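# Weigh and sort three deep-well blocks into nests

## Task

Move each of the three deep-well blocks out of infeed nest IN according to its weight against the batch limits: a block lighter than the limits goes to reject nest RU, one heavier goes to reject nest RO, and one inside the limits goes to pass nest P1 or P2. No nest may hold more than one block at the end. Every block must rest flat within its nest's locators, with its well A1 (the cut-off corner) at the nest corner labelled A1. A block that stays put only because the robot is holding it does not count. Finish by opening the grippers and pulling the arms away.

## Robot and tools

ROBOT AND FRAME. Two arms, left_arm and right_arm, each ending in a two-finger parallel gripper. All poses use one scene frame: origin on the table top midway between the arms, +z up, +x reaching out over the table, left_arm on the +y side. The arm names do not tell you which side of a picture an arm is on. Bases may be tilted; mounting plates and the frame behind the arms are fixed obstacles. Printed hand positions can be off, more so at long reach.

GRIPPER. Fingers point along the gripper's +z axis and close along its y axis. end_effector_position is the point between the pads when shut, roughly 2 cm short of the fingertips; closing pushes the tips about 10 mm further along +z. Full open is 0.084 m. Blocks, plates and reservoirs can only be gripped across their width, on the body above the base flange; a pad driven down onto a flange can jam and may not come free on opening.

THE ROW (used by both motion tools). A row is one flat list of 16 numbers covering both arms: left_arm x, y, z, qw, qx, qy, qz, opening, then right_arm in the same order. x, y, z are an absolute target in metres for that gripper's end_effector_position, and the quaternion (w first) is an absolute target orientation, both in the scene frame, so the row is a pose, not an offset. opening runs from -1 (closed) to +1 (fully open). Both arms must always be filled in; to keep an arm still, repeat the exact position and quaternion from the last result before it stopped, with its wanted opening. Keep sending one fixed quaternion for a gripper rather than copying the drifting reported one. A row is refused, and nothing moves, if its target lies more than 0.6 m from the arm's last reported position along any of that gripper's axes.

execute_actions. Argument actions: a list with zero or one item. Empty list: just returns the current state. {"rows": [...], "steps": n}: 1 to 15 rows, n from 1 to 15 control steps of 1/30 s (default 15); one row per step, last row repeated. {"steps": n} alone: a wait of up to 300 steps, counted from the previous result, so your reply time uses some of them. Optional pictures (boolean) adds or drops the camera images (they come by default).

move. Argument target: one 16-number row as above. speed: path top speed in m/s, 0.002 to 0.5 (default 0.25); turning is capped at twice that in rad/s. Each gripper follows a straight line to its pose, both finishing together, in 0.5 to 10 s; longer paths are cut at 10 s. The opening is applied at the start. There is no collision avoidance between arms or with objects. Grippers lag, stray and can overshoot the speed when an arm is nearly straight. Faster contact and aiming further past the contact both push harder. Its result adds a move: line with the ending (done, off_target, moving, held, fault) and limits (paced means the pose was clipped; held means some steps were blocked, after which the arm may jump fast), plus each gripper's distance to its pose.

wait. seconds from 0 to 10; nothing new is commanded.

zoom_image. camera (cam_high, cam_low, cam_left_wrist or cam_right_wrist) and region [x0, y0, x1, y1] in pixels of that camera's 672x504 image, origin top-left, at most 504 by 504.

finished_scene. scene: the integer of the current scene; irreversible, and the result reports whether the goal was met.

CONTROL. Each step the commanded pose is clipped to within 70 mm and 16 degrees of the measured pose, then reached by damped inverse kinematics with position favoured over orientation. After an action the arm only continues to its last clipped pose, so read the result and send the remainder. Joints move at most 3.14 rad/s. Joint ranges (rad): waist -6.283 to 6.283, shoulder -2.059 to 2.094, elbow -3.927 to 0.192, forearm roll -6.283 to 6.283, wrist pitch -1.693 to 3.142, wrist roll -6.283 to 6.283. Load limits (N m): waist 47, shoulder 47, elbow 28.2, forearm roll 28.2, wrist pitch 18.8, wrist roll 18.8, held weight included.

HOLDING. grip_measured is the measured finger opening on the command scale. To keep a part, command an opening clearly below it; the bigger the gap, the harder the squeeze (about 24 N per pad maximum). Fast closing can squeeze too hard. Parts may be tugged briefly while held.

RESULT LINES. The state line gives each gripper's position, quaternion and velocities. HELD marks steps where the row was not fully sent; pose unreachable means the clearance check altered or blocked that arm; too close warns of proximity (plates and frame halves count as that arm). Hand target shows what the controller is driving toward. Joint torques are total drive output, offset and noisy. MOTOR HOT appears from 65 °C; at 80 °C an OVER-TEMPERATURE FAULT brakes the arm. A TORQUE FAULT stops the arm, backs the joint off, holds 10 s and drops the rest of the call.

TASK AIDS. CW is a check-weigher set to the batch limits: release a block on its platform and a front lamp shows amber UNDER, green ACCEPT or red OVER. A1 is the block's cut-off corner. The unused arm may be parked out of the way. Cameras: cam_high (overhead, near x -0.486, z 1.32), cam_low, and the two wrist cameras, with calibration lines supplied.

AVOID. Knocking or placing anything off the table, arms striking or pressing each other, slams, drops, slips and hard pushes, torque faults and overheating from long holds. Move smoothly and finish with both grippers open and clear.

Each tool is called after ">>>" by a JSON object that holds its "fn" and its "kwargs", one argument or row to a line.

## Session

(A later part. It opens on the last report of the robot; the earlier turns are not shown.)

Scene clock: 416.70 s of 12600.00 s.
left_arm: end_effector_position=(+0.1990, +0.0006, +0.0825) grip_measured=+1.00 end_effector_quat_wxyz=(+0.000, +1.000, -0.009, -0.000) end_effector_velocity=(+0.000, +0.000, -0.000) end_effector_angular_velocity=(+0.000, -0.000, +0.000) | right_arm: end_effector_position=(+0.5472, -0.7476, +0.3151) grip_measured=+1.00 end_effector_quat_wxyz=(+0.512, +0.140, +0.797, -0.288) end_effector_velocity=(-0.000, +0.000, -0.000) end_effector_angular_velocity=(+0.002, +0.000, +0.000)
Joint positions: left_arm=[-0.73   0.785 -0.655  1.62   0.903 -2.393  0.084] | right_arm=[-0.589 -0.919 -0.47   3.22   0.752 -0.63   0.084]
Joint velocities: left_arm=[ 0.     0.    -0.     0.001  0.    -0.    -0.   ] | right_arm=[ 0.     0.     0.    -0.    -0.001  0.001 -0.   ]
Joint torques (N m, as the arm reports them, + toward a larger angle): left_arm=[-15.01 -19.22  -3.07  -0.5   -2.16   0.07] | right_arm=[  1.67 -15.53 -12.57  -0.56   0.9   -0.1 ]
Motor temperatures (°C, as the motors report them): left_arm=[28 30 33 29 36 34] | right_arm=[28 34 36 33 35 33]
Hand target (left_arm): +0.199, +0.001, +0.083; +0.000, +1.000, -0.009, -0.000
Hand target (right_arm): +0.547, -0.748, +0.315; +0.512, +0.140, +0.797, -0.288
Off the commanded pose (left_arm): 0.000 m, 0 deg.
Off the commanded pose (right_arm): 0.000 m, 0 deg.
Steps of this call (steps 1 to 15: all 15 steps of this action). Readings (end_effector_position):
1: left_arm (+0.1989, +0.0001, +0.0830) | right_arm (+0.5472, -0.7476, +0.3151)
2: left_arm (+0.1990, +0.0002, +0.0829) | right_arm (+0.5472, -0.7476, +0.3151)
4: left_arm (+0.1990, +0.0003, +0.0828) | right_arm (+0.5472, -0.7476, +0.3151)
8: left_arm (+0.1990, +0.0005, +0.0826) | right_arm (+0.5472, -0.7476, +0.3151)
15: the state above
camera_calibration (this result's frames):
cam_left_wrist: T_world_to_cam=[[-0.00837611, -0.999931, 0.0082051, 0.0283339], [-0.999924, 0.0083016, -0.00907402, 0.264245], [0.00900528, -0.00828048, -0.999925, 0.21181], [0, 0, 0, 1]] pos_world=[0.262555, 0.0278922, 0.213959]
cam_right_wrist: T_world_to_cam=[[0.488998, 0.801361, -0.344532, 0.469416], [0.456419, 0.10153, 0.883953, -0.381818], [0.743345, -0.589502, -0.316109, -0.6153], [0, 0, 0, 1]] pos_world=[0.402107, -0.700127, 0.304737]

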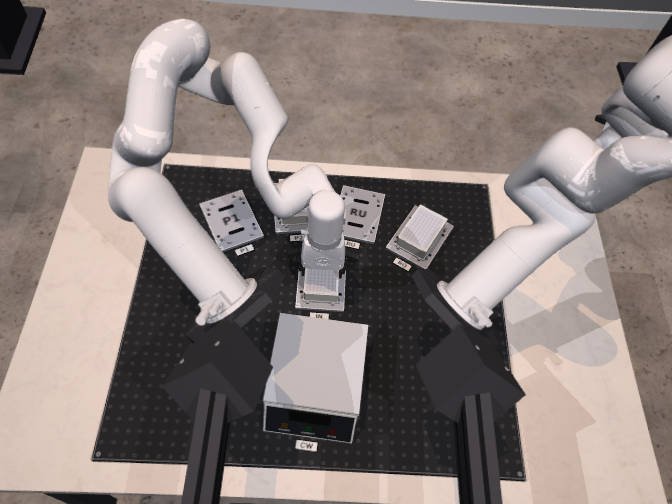

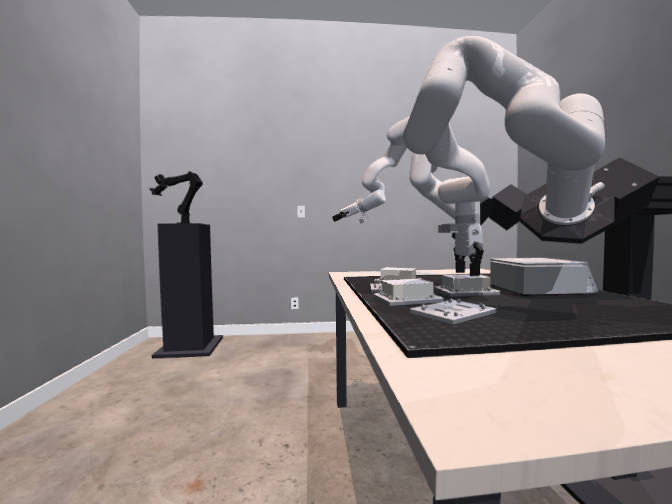

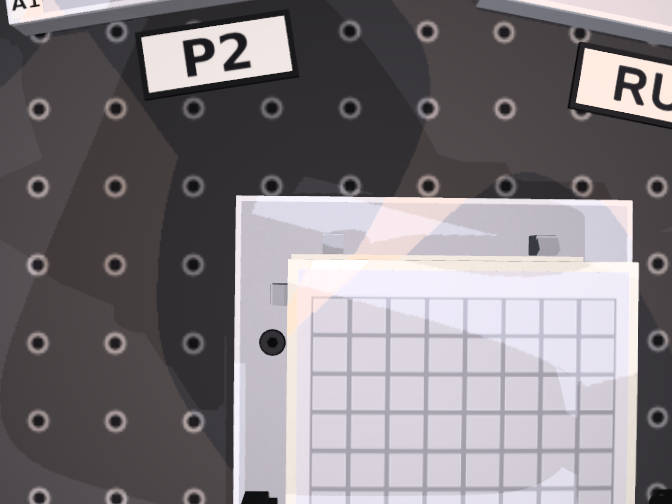

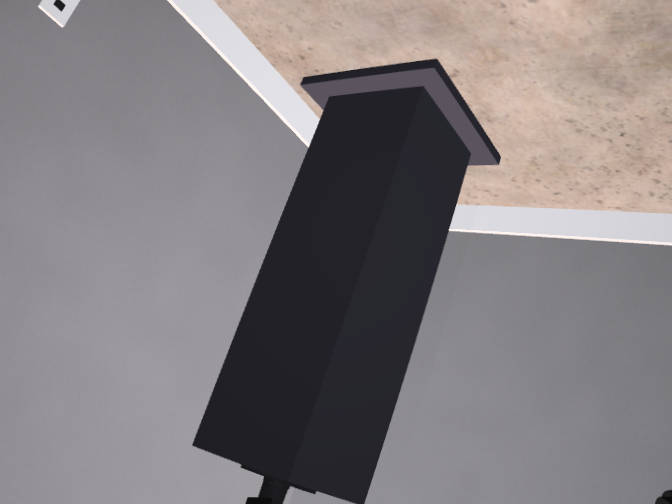

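>>> {"fn": "move", "kwargs": {
  "target": [0.199,-0.0002,0.081,0,1,-0.009,0,1,0.5472,-0.7476,0.3151,0.512,0.140,0.797,-0.288,1],
  "speed": 0.01
}}

>>> {"fn": "move", "kwargs": {
  "target": [0.199,-0.0002,0.0537,0,1,-0.009,0,1,0.5472,-0.7476,0.3151,0.512,0.140,0.797,-0.288,1],
  "speed": 0.02
}}

>>> {"fn": "move", "kwargs": {
  "target": [0.199,-0.0002,0.0537,0,1,-0.009,0,-0.2,0.5472,-0.7476,0.3151,0.512,0.140,0.797,-0.288,1],
  "speed": 0.02
}}

>>> {"fn": "move", "kwargs": {
  "target": [0.199,-0.0002,0.175,0,1,-0.009,0,-0.2,0.5472,-0.7476,0.3151,0.512,0.140,0.797,-0.288,1],
  "speed": 0.08
}}

Scene clock: 459.77 s of 12600.00 s.
left_arm: end_effector_position=(+0.1990, -0.0002, +0.0811) grip_measured=+1.00 end_effector_quat_wxyz=(-0.000, +1.000, -0.009, -0.000) end_effector_velocity=(+0.000, -0.001, -0.001) end_effector_angular_velocity=(-0.000, -0.000, -0.001) | right_arm: end_effector_position=(+0.5472, -0.7476, +0.3151) grip_measured=+1.00 end_effector_quat_wxyz=(+0.512, +0.140, +0.797, -0.288) end_effector_velocity=(-0.000, -0.000, +0.000) end_effector_angular_velocity=(-0.000, +0.000, -0.001)
Joint positions: left_arm=[-0.727  0.791 -0.66   1.623  0.904 -2.394  0.084] | right_arm=[-0.589 -0.919 -0.47   3.22   0.752 -0.63   0.084]
Joint velocities: left_arm=[ 0.001  0.003 -0.003  0.002  0.    -0.     0.   ] | right_arm=[-0.    -0.    -0.     0.001 -0.    -0.001 -0.   ]
Joint torques (N m, as the arm reports them, + toward a larger angle): left_arm=[-14.77 -19.26  -2.71  -0.4   -2.14   0.08] | right_arm=[  1.73 -15.19 -11.63  -0.67   0.93  -0.28]
Motor temperatures (°C, as the motors report them): left_arm=[29 30 33 29 35 34] | right_arm=[28 34 37 33 35 33]
Hand target (left_arm): +0.199, -0.000, +0.081; +0.000, +1.000, -0.009, -0.000
Hand target (right_arm): +0.547, -0.748, +0.315; +0.512, +0.140, +0.797, -0.288
Off the commanded pose (left_arm): 0.000 m, 0 deg.
Off the commanded pose (right_arm): 0.000 m, 0 deg.
After step 90, 39.37 s passed at rest.
move: done
camera_calibration (this result's frames):
cam_left_wrist: T_world_to_cam=[[-0.00837222, -0.999932, 0.00816494, 0.0276115], [-0.999925, 0.00829819, -0.00905936, 0.264225], [0.00899099, -0.00824017, -0.999926, 0.210378], [0, 0, 0, 1]] pos_world=[0.262545, 0.0271505, 0.212531]
cam_right_wrist: T_world_to_cam=[[0.488998, 0.801361, -0.344532, 0.469416], [0.456419, 0.10153, 0.883953, -0.381818], [0.743346, -0.589502, -0.316109, -0.6153], [0, 0, 0, 1]] pos_world=[0.402107, -0.700127, 0.304737]

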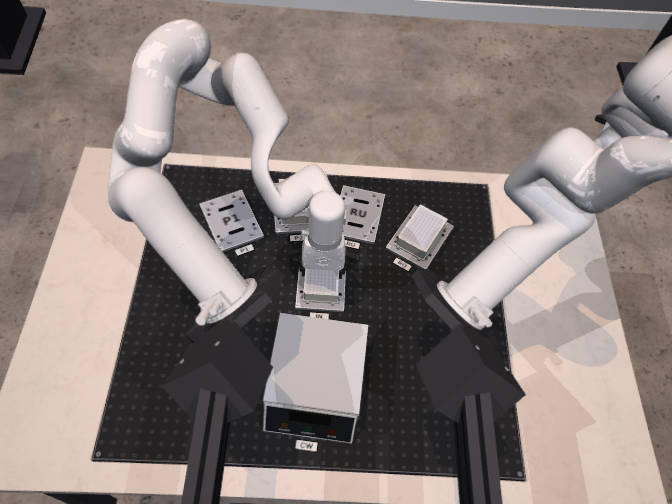

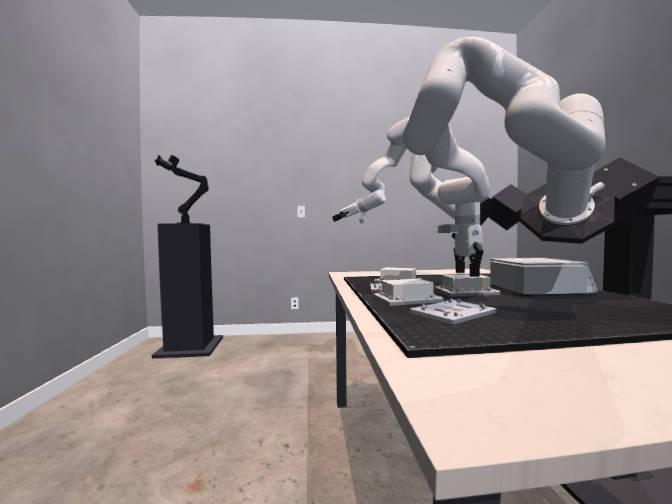

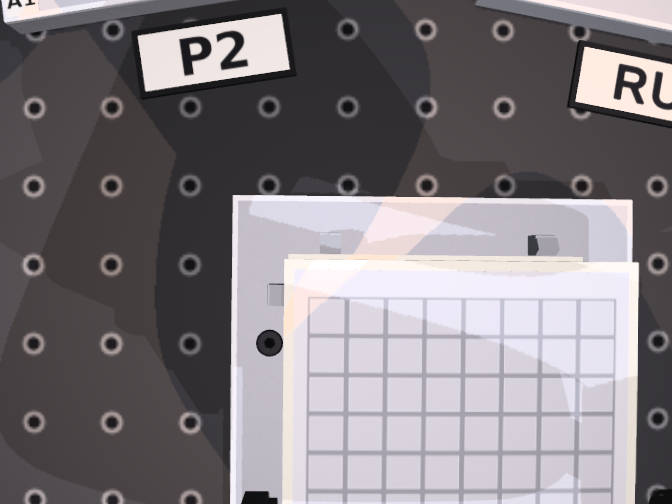

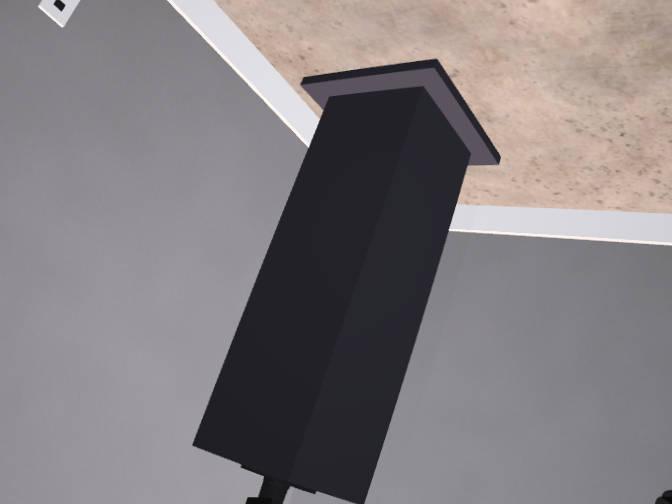

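Scene clock: 461.47 s of 12600.00 s.
left_arm: end_effector_position=(+0.1990, -0.0003, +0.0540) grip_measured=+1.00 end_effector_quat_wxyz=(+0.000, +1.000, -0.009, -0.000) end_effector_velocity=(+0.000, -0.000, -0.002) end_effector_angular_velocity=(-0.000, -0.002, -0.001) | right_arm: end_effector_position=(+0.5472, -0.7476, +0.3151) grip_measured=+1.00 end_effector_quat_wxyz=(+0.512, +0.140, +0.797, -0.288) end_effector_velocity=(-0.001, -0.001, -0.000) end_effector_angular_velocity=(+0.001, -0.000, -0.003)
Joint positions: left_arm=[-0.65   0.858 -0.703  1.717  0.917 -2.423  0.084] | right_arm=[-0.589 -0.919 -0.47   3.22   0.752 -0.63   0.084]
Joint velocities: left_arm=[ 0.005  0.005 -0.004  0.008  0.002 -0.002  0.   ] | right_arm=[-0.002 -0.     0.     0.001  0.     0.001  0.   ]
Joint torques (N m, as the arm reports them, + toward a larger angle): left_arm=[-15.21 -18.99  -1.36  -0.33  -2.18   0.02] | right_arm=[  2.04 -15.84 -12.14  -1.01   1.    -0.15]
Motor temperatures (°C, as the motors report them): left_arm=[29 30 32 29 35 34] | right_arm=[28 34 37 33 35 33]
Hand target (left_arm): +0.199, -0.000, +0.054; +0.000, +1.000, -0.009, -0.000
Hand target (right_arm): +0.547, -0.748, +0.315; +0.512, +0.140, +0.797, -0.288
Off the commanded pose (left_arm): 0.000 m, 0 deg.
Off the commanded pose (right_arm): 0.000 m, 0 deg.
move: done
camera_calibration (this result's frames):
cam_left_wrist: T_world_to_cam=[[-0.00834487, -0.99993, 0.00833615, 0.0276917], [-0.999926, 0.00827027, -0.00894338, 0.263972], [0.00887381, -0.00841016, -0.999925, 0.183299], [0, 0, 0, 1]] pos_world=[0.262557, 0.0270483, 0.185415]
cam_right_wrist: T_world_to_cam=[[0.488998, 0.801361, -0.344532, 0.469416], [0.456419, 0.10153, 0.883953, -0.381818], [0.743346, -0.589502, -0.316109, -0.6153], [0, 0, 0, 1]] pos_world=[0.402107, -0.700127, 0.304737]

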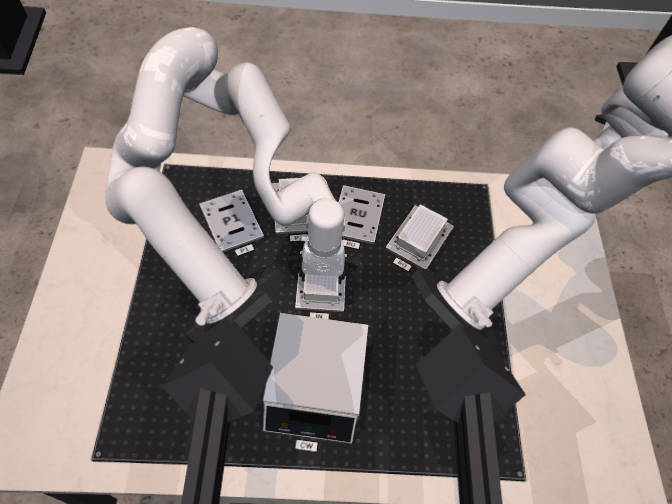

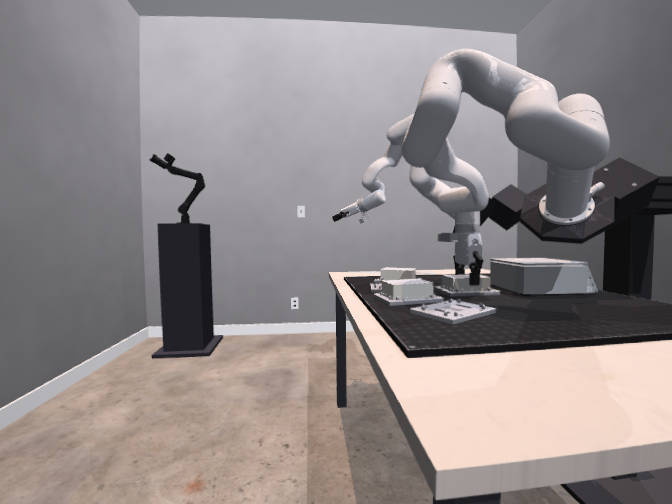

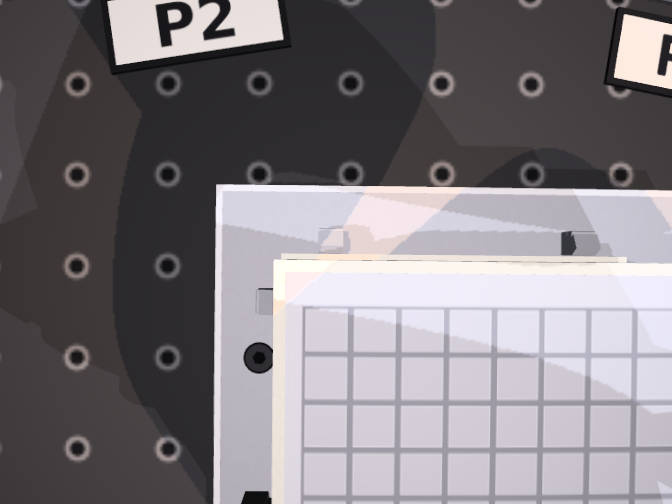

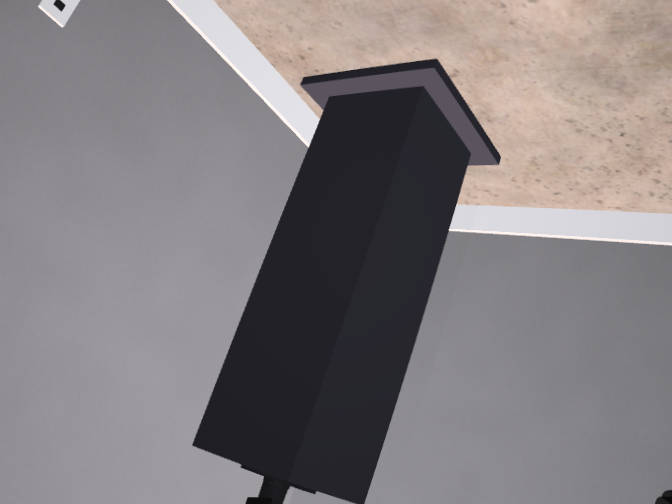

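Scene clock: 462.17 s of 12600.00 s.
left_arm: end_effector_position=(+0.1990, -0.0003, +0.0539) grip_measured=+0.96 end_effector_quat_wxyz=(+0.000, +1.000, -0.009, +0.000) end_effector_velocity=(-0.000, -0.000, -0.000) end_effector_angular_velocity=(-0.001, +0.001, -0.001) | right_arm: end_effector_position=(+0.5472, -0.7476, +0.3151) grip_measured=+1.00 end_effector_quat_wxyz=(+0.512, +0.140, +0.797, -0.288) end_effector_velocity=(+0.000, +0.001, -0.000) end_effector_angular_velocity=(+0.002, -0.000, +0.001)
Joint positions: left_arm=[-0.649  0.858 -0.703  1.718  0.917 -2.423  0.083] | right_arm=[-0.589 -0.919 -0.47   3.22   0.752 -0.63   0.084]
Joint velocities: left_arm=[ 0.     0.    -0.     0.001 -0.001  0.     0.   ] | right_arm=[ 0.001 -0.    -0.     0.    -0.001 -0.     0.   ]
Joint torques (N m, as the arm reports them, + toward a larger angle): left_arm=[-13.   -16.4   -1.69  -0.51  -1.33   0.09] | right_arm=[  1.36 -15.36 -12.23  -0.6    1.    -0.54]
Motor temperatures (°C, as the motors report them): left_arm=[29 30 32 29 35 34] | right_arm=[28 34 37 33 35 33]
Hand target (left_arm): +0.199, -0.000, +0.054; +0.000, +1.000, -0.009, -0.000
Hand target (right_arm): +0.547, -0.748, +0.315; +0.512, +0.140, +0.797, -0.288
Off the commanded pose (left_arm): 0.000 m, 0 deg.
Off the commanded pose (right_arm): 0.000 m, 0 deg.
move: done
camera_calibration (this result's frames):
cam_left_wrist: T_world_to_cam=[[-0.00845025, -0.999927, 0.00863896, 0.027651], [-0.999923, 0.0083713, -0.00913483, 0.264007], [0.00906184, -0.00871549, -0.999921, 0.183168], [0, 0, 0, 1]] pos_world=[0.26256, 0.0270353, 0.185326]
cam_right_wrist: T_world_to_cam=[[0.488998, 0.801361, -0.344532, 0.469416], [0.456419, 0.10153, 0.883953, -0.381818], [0.743345, -0.589502, -0.316109, -0.615301], [0, 0, 0, 1]] pos_world=[0.402107, -0.700127, 0.304737]

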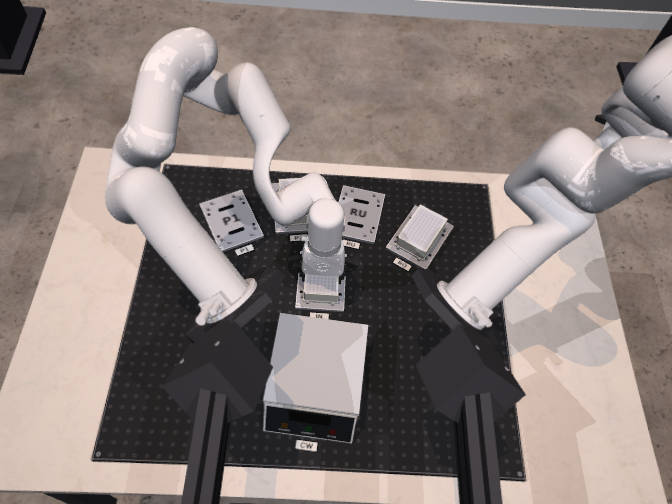

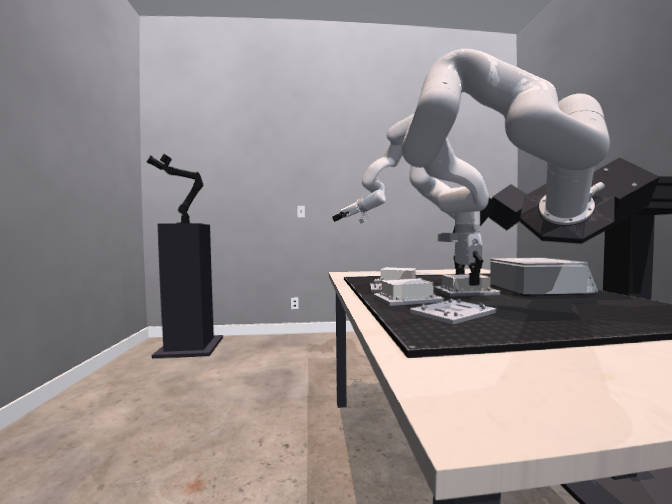

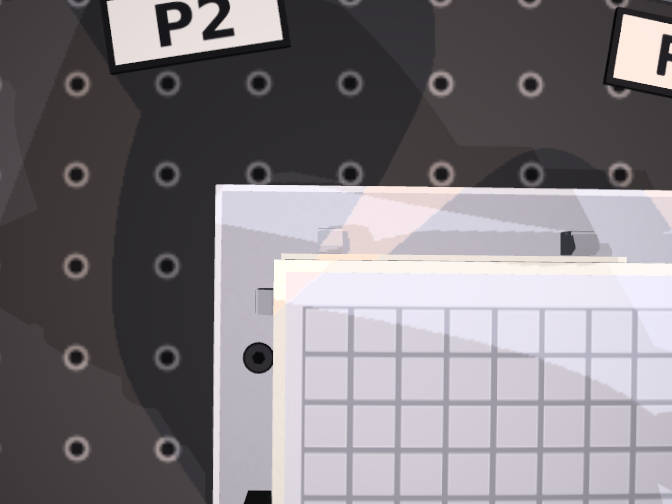

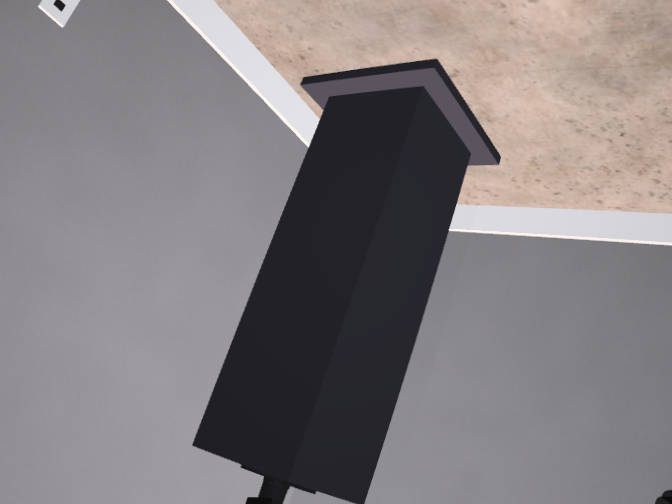

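Scene clock: 464.20 s of 12600.00 s.
left_arm: end_effector_position=(+0.1990, +0.0002, +0.1745) grip_measured=+0.96 end_effector_quat_wxyz=(-0.000, +1.000, -0.009, +0.000) end_effector_velocity=(+0.001, +0.000, +0.002) end_effector_angular_velocity=(+0.002, -0.000, +0.000) | right_arm: end_effector_position=(+0.5472, -0.7476, +0.3151) grip_measured=+1.00 end_effector_quat_wxyz=(+0.512, +0.140, +0.797, -0.288) end_effector_velocity=(-0.000, +0.001, -0.001) end_effector_angular_velocity=(+0.002, +0.002, +0.002)
Joint positions: left_arm=[-0.999  0.555 -0.555  1.248  0.905 -2.228  0.083] | right_arm=[-0.589 -0.919 -0.47   3.22   0.752 -0.63   0.084]
Joint velocities: left_arm=[-0.006 -0.006  0.001 -0.011  0.004  0.007 -0.   ] | right_arm=[-0.     0.     0.    -0.001 -0.003  0.     0.   ]
Joint torques (N m, as the arm reports them, + toward a larger angle): left_arm=[-13.87 -18.85  -9.01  -0.52  -2.21   0.15] | right_arm=[  1.9  -15.49 -12.07  -0.85   0.96  -0.3 ]
Motor temperatures (°C, as the motors report them): left_arm=[29 30 33 29 35 34] | right_arm=[28 34 37 33 35 33]
Hand target (left_arm): +0.199, +0.000, +0.175; -0.000, +1.000, -0.009, +0.000
Hand target (right_arm): +0.547, -0.748, +0.315; +0.512, +0.140, +0.797, -0.288
Off the commanded pose (left_arm): 0.001 m, 0 deg.
Off the commanded pose (right_arm): 0.000 m, 0 deg.
move: done
camera_calibration (this result's frames):
cam_left_wrist: T_world_to_cam=[[-0.00836816, -0.999939, 0.00724227, 0.0273371], [-0.99992, 0.00829851, -0.00959465, 0.265139], [0.00953396, -0.00732198, -0.999928, 0.30364], [0, 0, 0, 1]] pos_world=[0.262451, 0.0273584, 0.305964]
cam_right_wrist: T_world_to_cam=[[0.488998, 0.801361, -0.344532, 0.469416], [0.456419, 0.10153, 0.883953, -0.381818], [0.743346, -0.589502, -0.316109, -0.615301], [0, 0, 0, 1]] pos_world=[0.402107, -0.700127, 0.304737]

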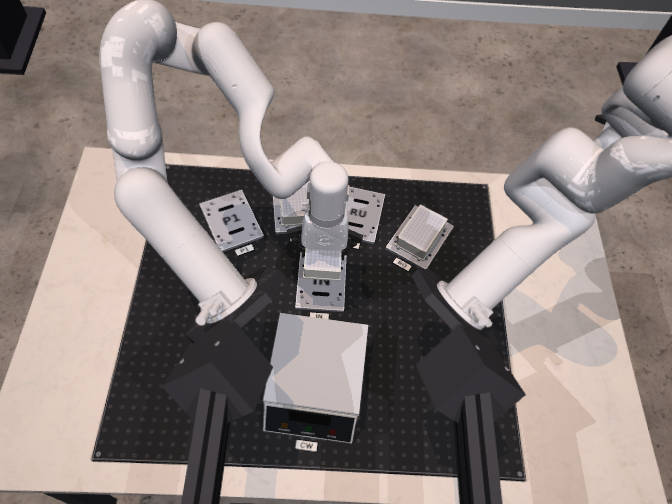

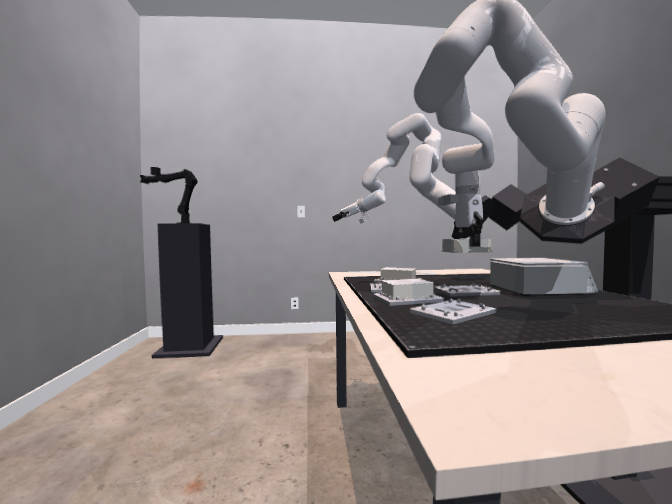

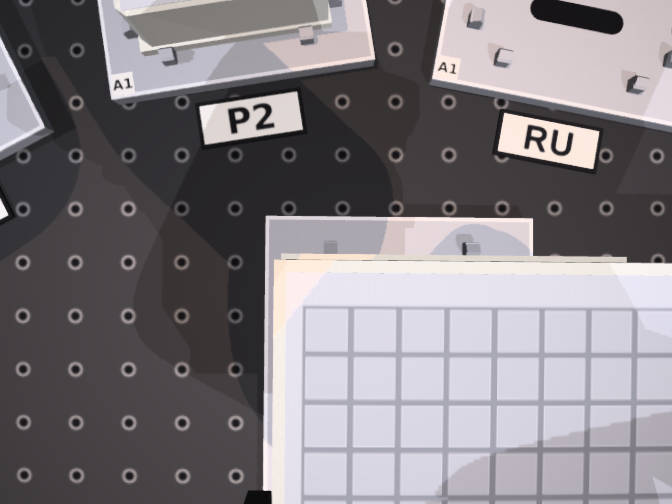

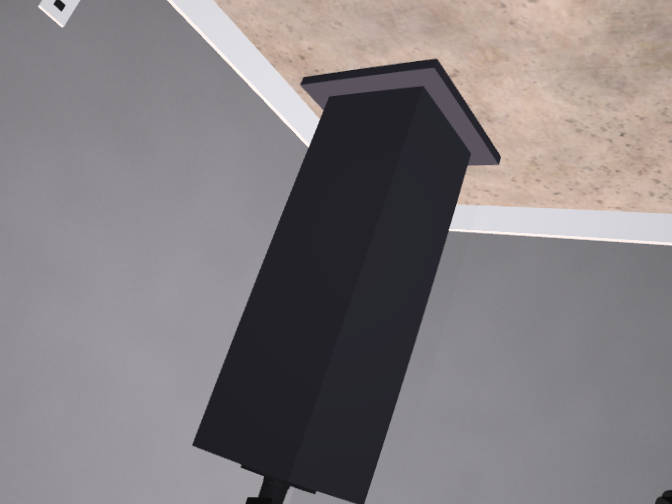

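>>> {"fn": "move", "kwargs": {
  "target": [-0.035,-0.005,0.155,0,1,-0.009,0,-0.2,0.5472,-0.7476,0.3151,0.512,0.140,0.797,-0.288,1],
  "speed": 0.12
}}

>>> {"fn": "move", "kwargs": {
  "target": [-0.035,-0.005,0.1425,0,1,-0.009,0,-0.2,0.5472,-0.7476,0.3151,0.512,0.140,0.797,-0.288,1],
  "speed": 0.01
}}

>>> {"fn": "move", "kwargs": {
  "target": [-0.035,-0.005,0.1425,0,1,-0.009,0,1,0.5472,-0.7476,0.3151,0.512,0.140,0.797,-0.288,1],
  "speed": 0.01
}}

>>> {"fn": "wait", "kwargs": {
  "seconds": 2
}}

Scene clock: 477.63 s of 12600.00 s.
left_arm: end_effector_position=(-0.0343, -0.0043, +0.1544) grip_measured=+0.96 end_effector_quat_wxyz=(+0.000, +1.000, -0.009, -0.000) end_effector_velocity=(-0.002, +0.000, -0.000) end_effector_angular_velocity=(+0.005, -0.002, -0.002) | right_arm: end_effector_position=(+0.5472, -0.7476, +0.3151) grip_measured=+1.00 end_effector_quat_wxyz=(+0.512, +0.140, +0.797, -0.288) end_effector_velocity=(+0.000, +0.000, +0.001) end_effector_angular_velocity=(-0.000, -0.002, +0.000)
Joint positions: left_arm=[-1.654  1.111 -0.669  0.935  0.577 -2.683  0.083] | right_arm=[-0.589 -0.919 -0.47   3.22   0.752 -0.63   0.084]
Joint velocities: left_arm=[-0.011  0.004 -0.004 -0.019  0.     0.011 -0.   ] | right_arm=[ 0.002 -0.     0.     0.001  0.001 -0.001  0.   ]
Joint torques (N m, as the arm reports them, + toward a larger angle): left_arm=[ -8.09 -28.13 -12.22  -0.49  -2.16   0.07] | right_arm=[  1.72 -15.58 -12.13  -0.58   1.07  -0.2 ]
Motor temperatures (°C, as the motors report them): left_arm=[29 30 33 29 35 34] | right_arm=[28 34 37 33 35 33]
Hand target (left_arm): -0.034, -0.004, +0.154; -0.000, +1.000, -0.009, +0.000
Hand target (right_arm): +0.547, -0.748, +0.315; +0.512, +0.140, +0.797, -0.288
Off the commanded pose (left_arm): 0.001 m, 0 deg.
Off the commanded pose (right_arm): 0.000 m, 0 deg.
After step 90, 7.87 s passed at rest.
move: done
camera_calibration (this result's frames):
cam_left_wrist: T_world_to_cam=[[-0.00795743, -0.999933, 0.00836174, 0.0209395], [-0.999928, 0.0078816, -0.00906297, 0.0316804], [0.00899646, -0.00843326, -0.999924, 0.285736], [0, 0, 0, 1]] pos_world=[0.0292741, 0.0230981, 0.285826]
cam_right_wrist: T_world_to_cam=[[0.488998, 0.801361, -0.344532, 0.469416], [0.456419, 0.10153, 0.883953, -0.381818], [0.743346, -0.589502, -0.316109, -0.6153], [0, 0, 0, 1]] pos_world=[0.402107, -0.700127, 0.304737]

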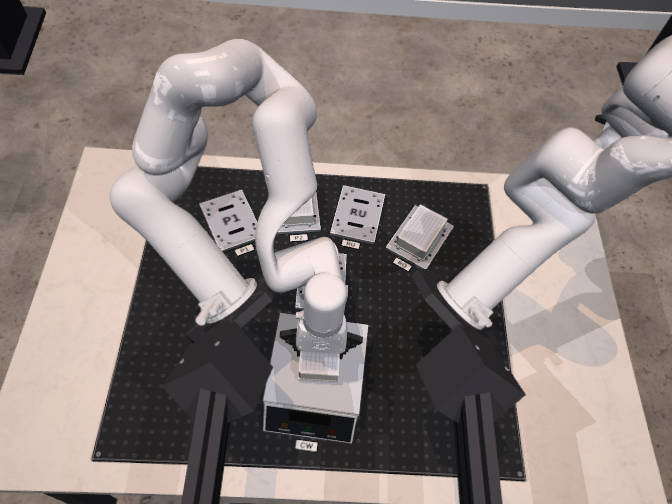

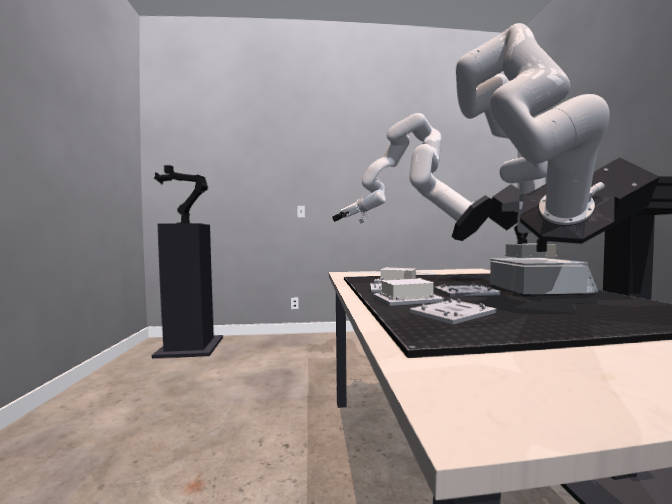

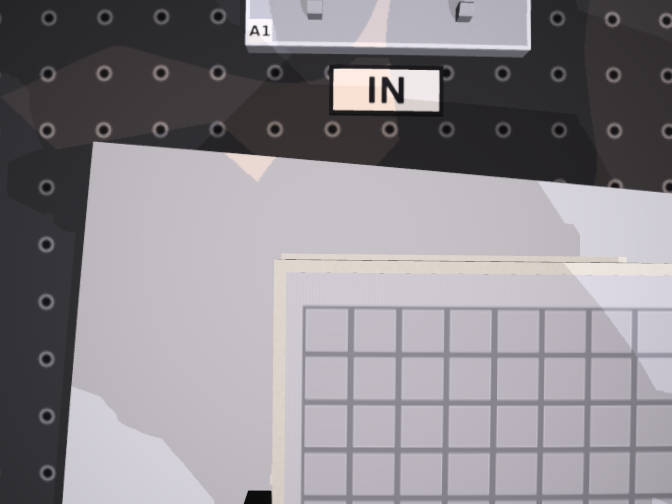

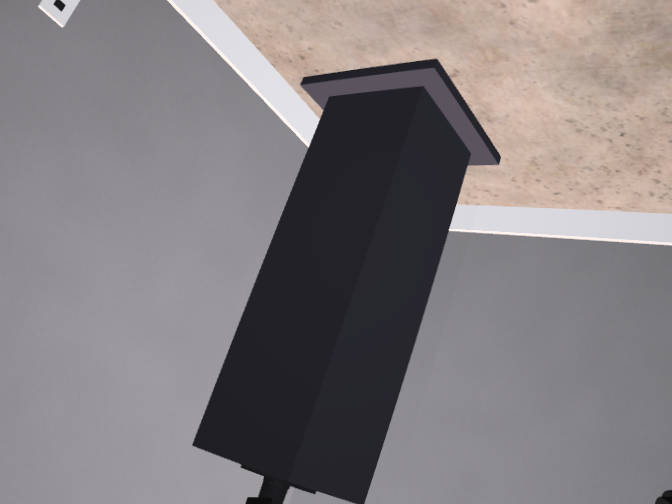

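Scene clock: 479.03 s of 12600.00 s.
left_arm: end_effector_position=(-0.0350, -0.0049, +0.1428) grip_measured=+0.96 end_effector_quat_wxyz=(-0.000, +1.000, -0.009, -0.000) end_effector_velocity=(-0.000, -0.001, -0.003) end_effector_angular_velocity=(-0.001, +0.002, +0.002) | right_arm: end_effector_position=(+0.5472, -0.7476, +0.3151) grip_measured=+1.00 end_effector_quat_wxyz=(+0.512, +0.140, +0.797, -0.288) end_effector_velocity=(-0.000, -0.000, -0.000) end_effector_angular_velocity=(-0.001, +0.001, -0.000)
Joint positions: left_arm=[-1.62   1.15  -0.687  1.005  0.577 -2.729  0.083] | right_arm=[-0.589 -0.919 -0.47   3.22   0.752 -0.63   0.084]
Joint velocities: left_arm=[ 0.01   0.009 -0.005  0.019 -0.001 -0.013  0.   ] | right_arm=[-0.001 -0.     0.    -0.001 -0.     0.    -0.   ]
Joint torques (N m, as the arm reports them, + toward a larger angle): left_arm=[ -8.57 -28.17 -11.35  -0.73  -2.25   0.09] | right_arm=[  1.79 -15.62 -11.99  -0.76   0.71  -0.13]
Motor temperatures (°C, as the motors report them): left_arm=[29 30 33 29 35 34] | right_arm=[28 34 37 33 35 33]
Hand target (left_arm): -0.035, -0.005, +0.143; +0.000, +1.000, -0.009, -0.000
Hand target (right_arm): +0.547, -0.748, +0.315; +0.512, +0.140, +0.797, -0.288
Off the commanded pose (left_arm): 0.000 m, 0 deg.
Off the commanded pose (right_arm): 0.000 m, 0 deg.
move: done
camera_calibration (this result's frames):
cam_left_wrist: T_world_to_cam=[[-0.00844848, -0.999932, 0.0080596, 0.0203696], [-0.999924, 0.0083758, -0.00900883, 0.0308386], [0.00894071, -0.0081351, -0.999927, 0.27416], [0, 0, 0, 1]] pos_world=[0.0285571, 0.0223402, 0.274254]
cam_right_wrist: T_world_to_cam=[[0.488998, 0.801361, -0.344532, 0.469416], [0.456419, 0.10153, 0.883953, -0.381819], [0.743345, -0.589502, -0.316109, -0.6153], [0, 0, 0, 1]] pos_world=[0.402107, -0.700127, 0.304737]

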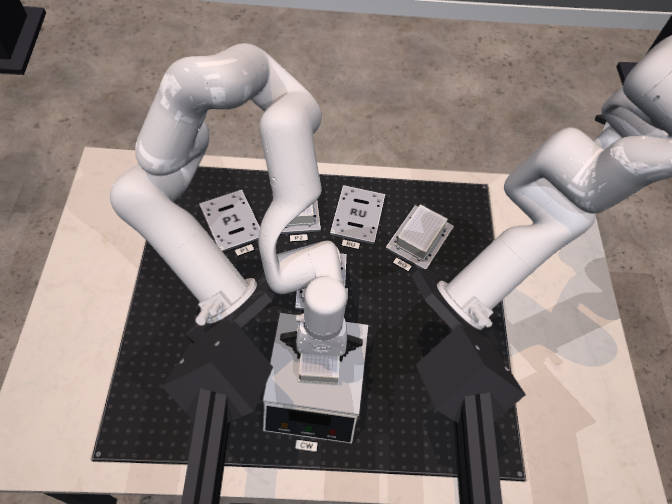

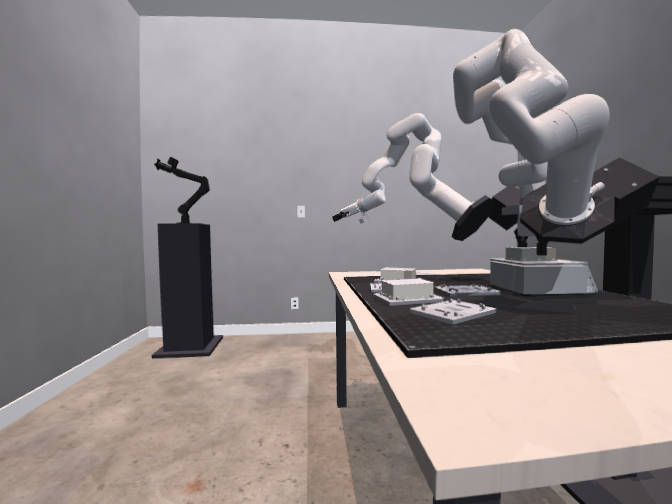

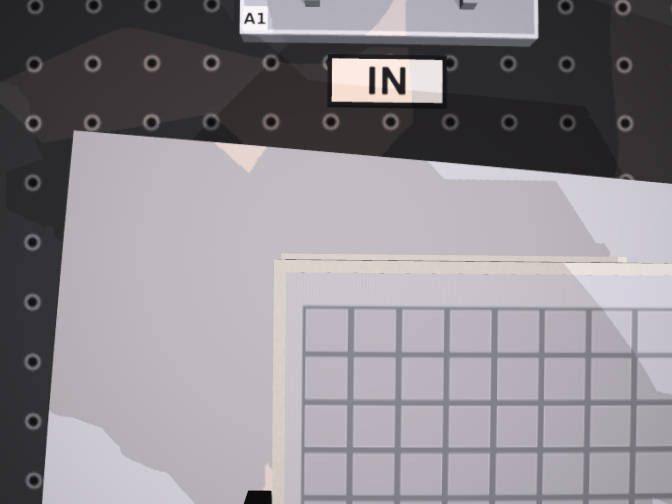

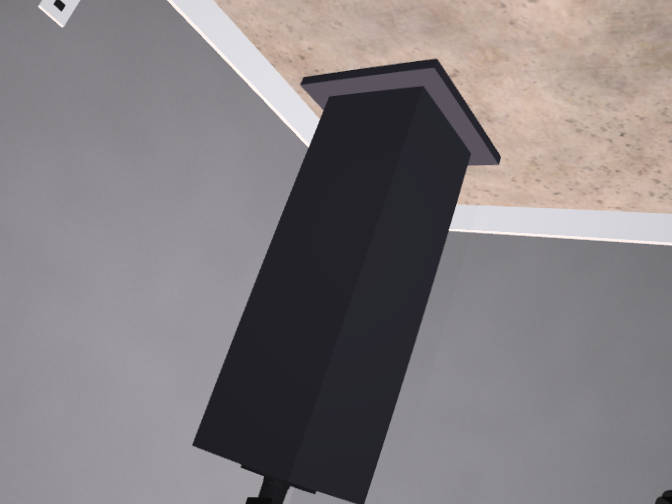

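Scene clock: 479.73 s of 12600.00 s.
left_arm: end_effector_position=(-0.0350, -0.0050, +0.1425) grip_measured=+1.00 end_effector_quat_wxyz=(+0.000, +1.000, -0.009, -0.000) end_effector_velocity=(+0.000, +0.000, -0.001) end_effector_angular_velocity=(+0.001, -0.001, -0.000) | right_arm: end_effector_position=(+0.5472, -0.7476, +0.3151) grip_measured=+1.00 end_effector_quat_wxyz=(+0.512, +0.140, +0.797, -0.288) end_effector_velocity=(-0.000, +0.000, -0.000) end_effector_angular_velocity=(-0.002, +0.002, +0.002)
Joint positions: left_arm=[-1.619  1.151 -0.687  1.007  0.577 -2.73   0.084] | right_arm=[-0.589 -0.919 -0.47   3.22   0.752 -0.63   0.084]
Joint velocities: left_arm=[ 0.001  0.001  0.     0.002  0.002 -0.001  0.   ] | right_arm=[-0.001 -0.     0.    -0.002 -0.001 -0.001  0.   ]
Joint torques (N m, as the arm reports them, + toward a larger angle): left_arm=[ -8.58 -27.39 -11.    -0.44  -2.13   0.09] | right_arm=[  0.99 -15.66 -12.13  -0.63   0.61  -0.35]
Motor temperatures (°C, as the motors report them): left_arm=[29 30 33 29 35 34] | right_arm=[28 34 37 33 35 33]
Hand target (left_arm): -0.035, -0.005, +0.143; +0.000, +1.000, -0.009, -0.000
Hand target (right_arm): +0.547, -0.748, +0.315; +0.512, +0.140, +0.797, -0.288
Off the commanded pose (left_arm): 0.000 m, 0 deg.
Off the commanded pose (right_arm): 0.000 m, 0 deg.
move: done
camera_calibration (this result's frames):
cam_left_wrist: T_world_to_cam=[[-0.00833909, -0.999931, 0.00825994, 0.0202509], [-0.999925, 0.0082644, -0.0090359, 0.0308393], [0.00896701, -0.00833467, -0.999925, 0.273895], [0, 0, 0, 1]] pos_world=[0.0285498, 0.0222775, 0.273986]
cam_right_wrist: T_world_to_cam=[[0.488998, 0.801361, -0.344532, 0.469416], [0.456419, 0.10153, 0.883953, -0.381819], [0.743345, -0.589502, -0.316109, -0.6153], [0, 0, 0, 1]] pos_world=[0.402107, -0.700127, 0.304737]

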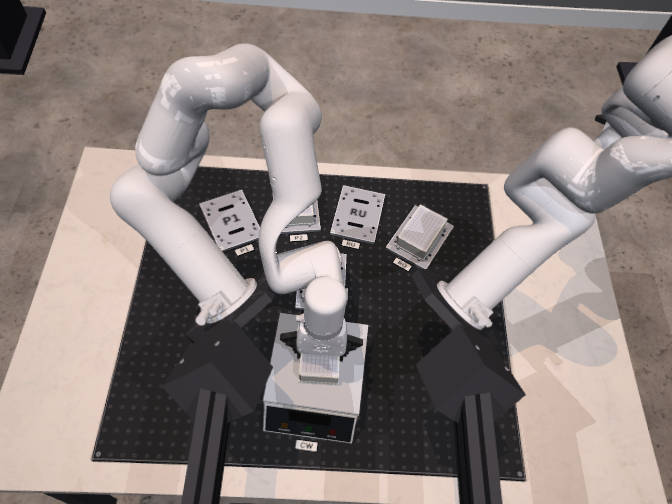

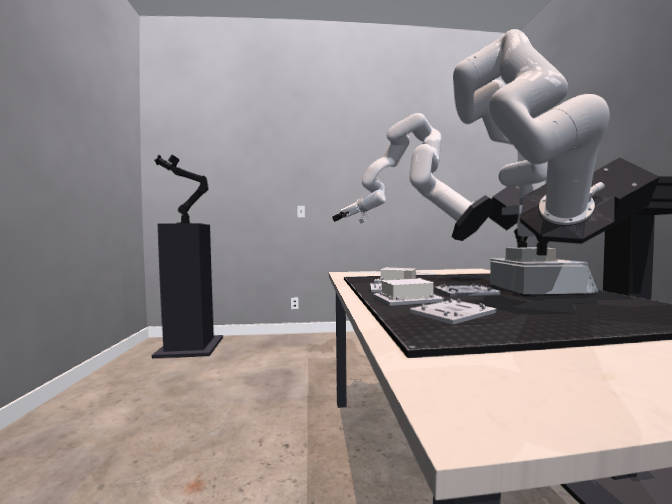

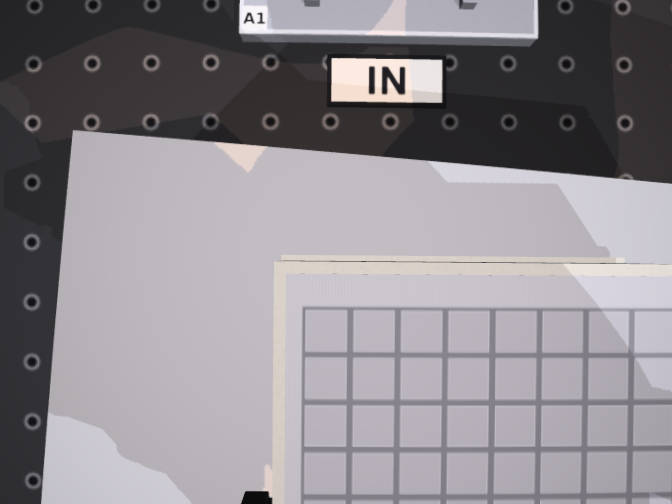

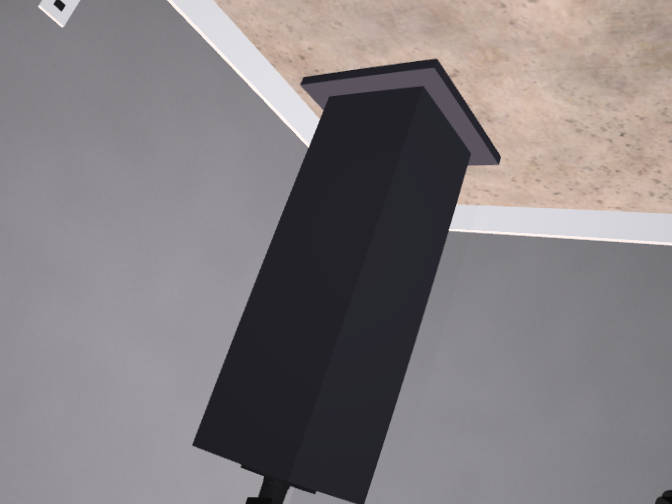

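Scene clock: 481.73 s of 12600.00 s.
left_arm: end_effector_position=(-0.0350, -0.0050, +0.1425) grip_measured=+1.00 end_effector_quat_wxyz=(+0.000, +1.000, -0.009, -0.000) end_effector_velocity=(-0.000, -0.000, +0.000) end_effector_angular_velocity=(-0.000, +0.001, -0.000) | right_arm: end_effector_position=(+0.5472, -0.7476, +0.3151) grip_measured=+1.00 end_effector_quat_wxyz=(+0.512, +0.140, +0.797, -0.288) end_effector_velocity=(+0.000, -0.000, +0.000) end_effector_angular_velocity=(-0.001, -0.001, -0.001)
Joint positions: left_arm=[-1.619  1.151 -0.687  1.007  0.577 -2.73   0.084] | right_arm=[-0.589 -0.919 -0.47   3.22   0.752 -0.63   0.084]
Joint velocities: left_arm=[ 0. -0. -0.  0. -0.  0. -0.] | right_arm=[ 0.    -0.    -0.     0.     0.001  0.     0.   ]
Joint torques (N m, as the arm reports them, + toward a larger angle): left_arm=[ -8.24 -27.49 -11.07  -0.41  -2.26   0.17] | right_arm=[  1.8  -15.13 -12.02  -0.62   1.1   -0.53]
Motor temperatures (°C, as the motors report them): left_arm=[29 30 33 29 35 34] | right_arm=[28 34 37 33 35 33]
Hand target (left_arm): -0.035, -0.005, +0.143; +0.000, +1.000, -0.009, -0.000
Hand target (right_arm): +0.547, -0.748, +0.315; +0.512, +0.140, +0.797, -0.288
Off the commanded pose (left_arm): 0.000 m, 0 deg.
Off the commanded pose (right_arm): 0.000 m, 0 deg.
Steps of this call (steps 1 to 60: nothing new was sent). Readings (end_effector_position):
1: left_arm (-0.0350, -0.0050, +0.1425) | right_arm (+0.5472, -0.7476, +0.3151)
2: left_arm (-0.0350, -0.0050, +0.1425) | right_arm (+0.5472, -0.7476, +0.3151)
4: left_arm (-0.0350, -0.0050, +0.1425) | right_arm (+0.5472, -0.7476, +0.3151)
8: left_arm (-0.0350, -0.0050, +0.1425) | right_arm (+0.5472, -0.7476, +0.3151)
60: the state above
camera_calibration (this result's frames):
cam_left_wrist: T_world_to_cam=[[-0.00836926, -0.999932, 0.00817019, 0.020304], [-0.999924, 0.00829504, -0.00907631, 0.0308478], [0.00900791, -0.00824554, -0.999925, 0.273852], [0, 0, 0, 1]] pos_world=[0.0285486, 0.0223048, 0.273946]
cam_right_wrist: T_world_to_cam=[[0.488998, 0.801361, -0.344532, 0.469416], [0.45642, 0.10153, 0.883953, -0.381819], [0.743345, -0.589502, -0.316109, -0.6153], [0, 0, 0, 1]] pos_world=[0.402107, -0.700127, 0.304737]

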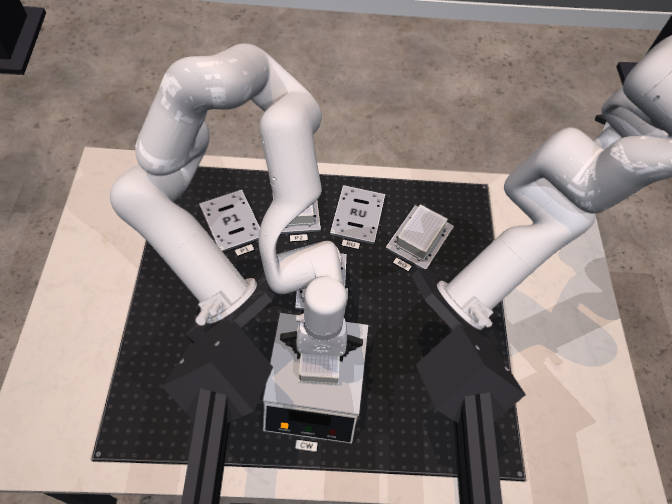

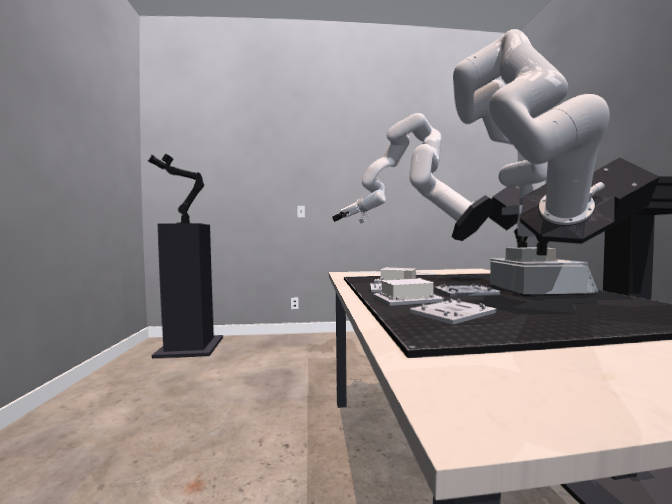

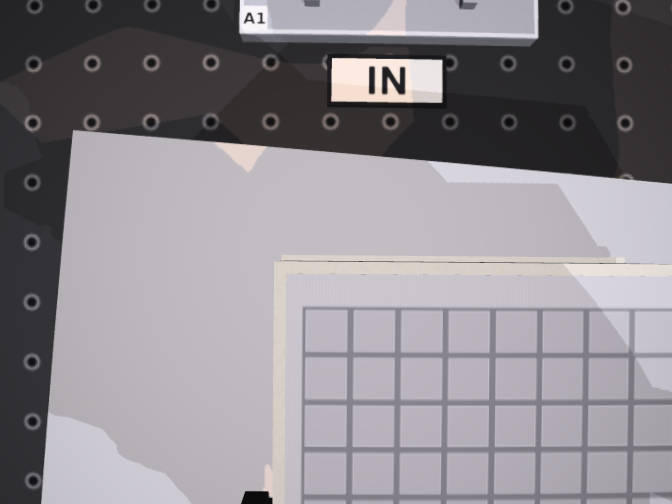

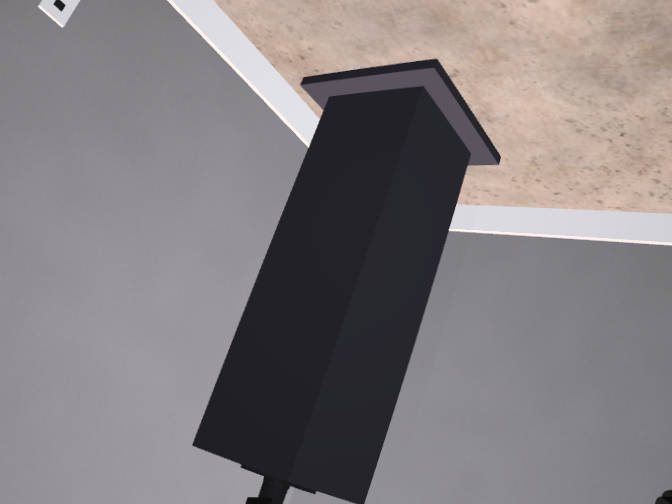

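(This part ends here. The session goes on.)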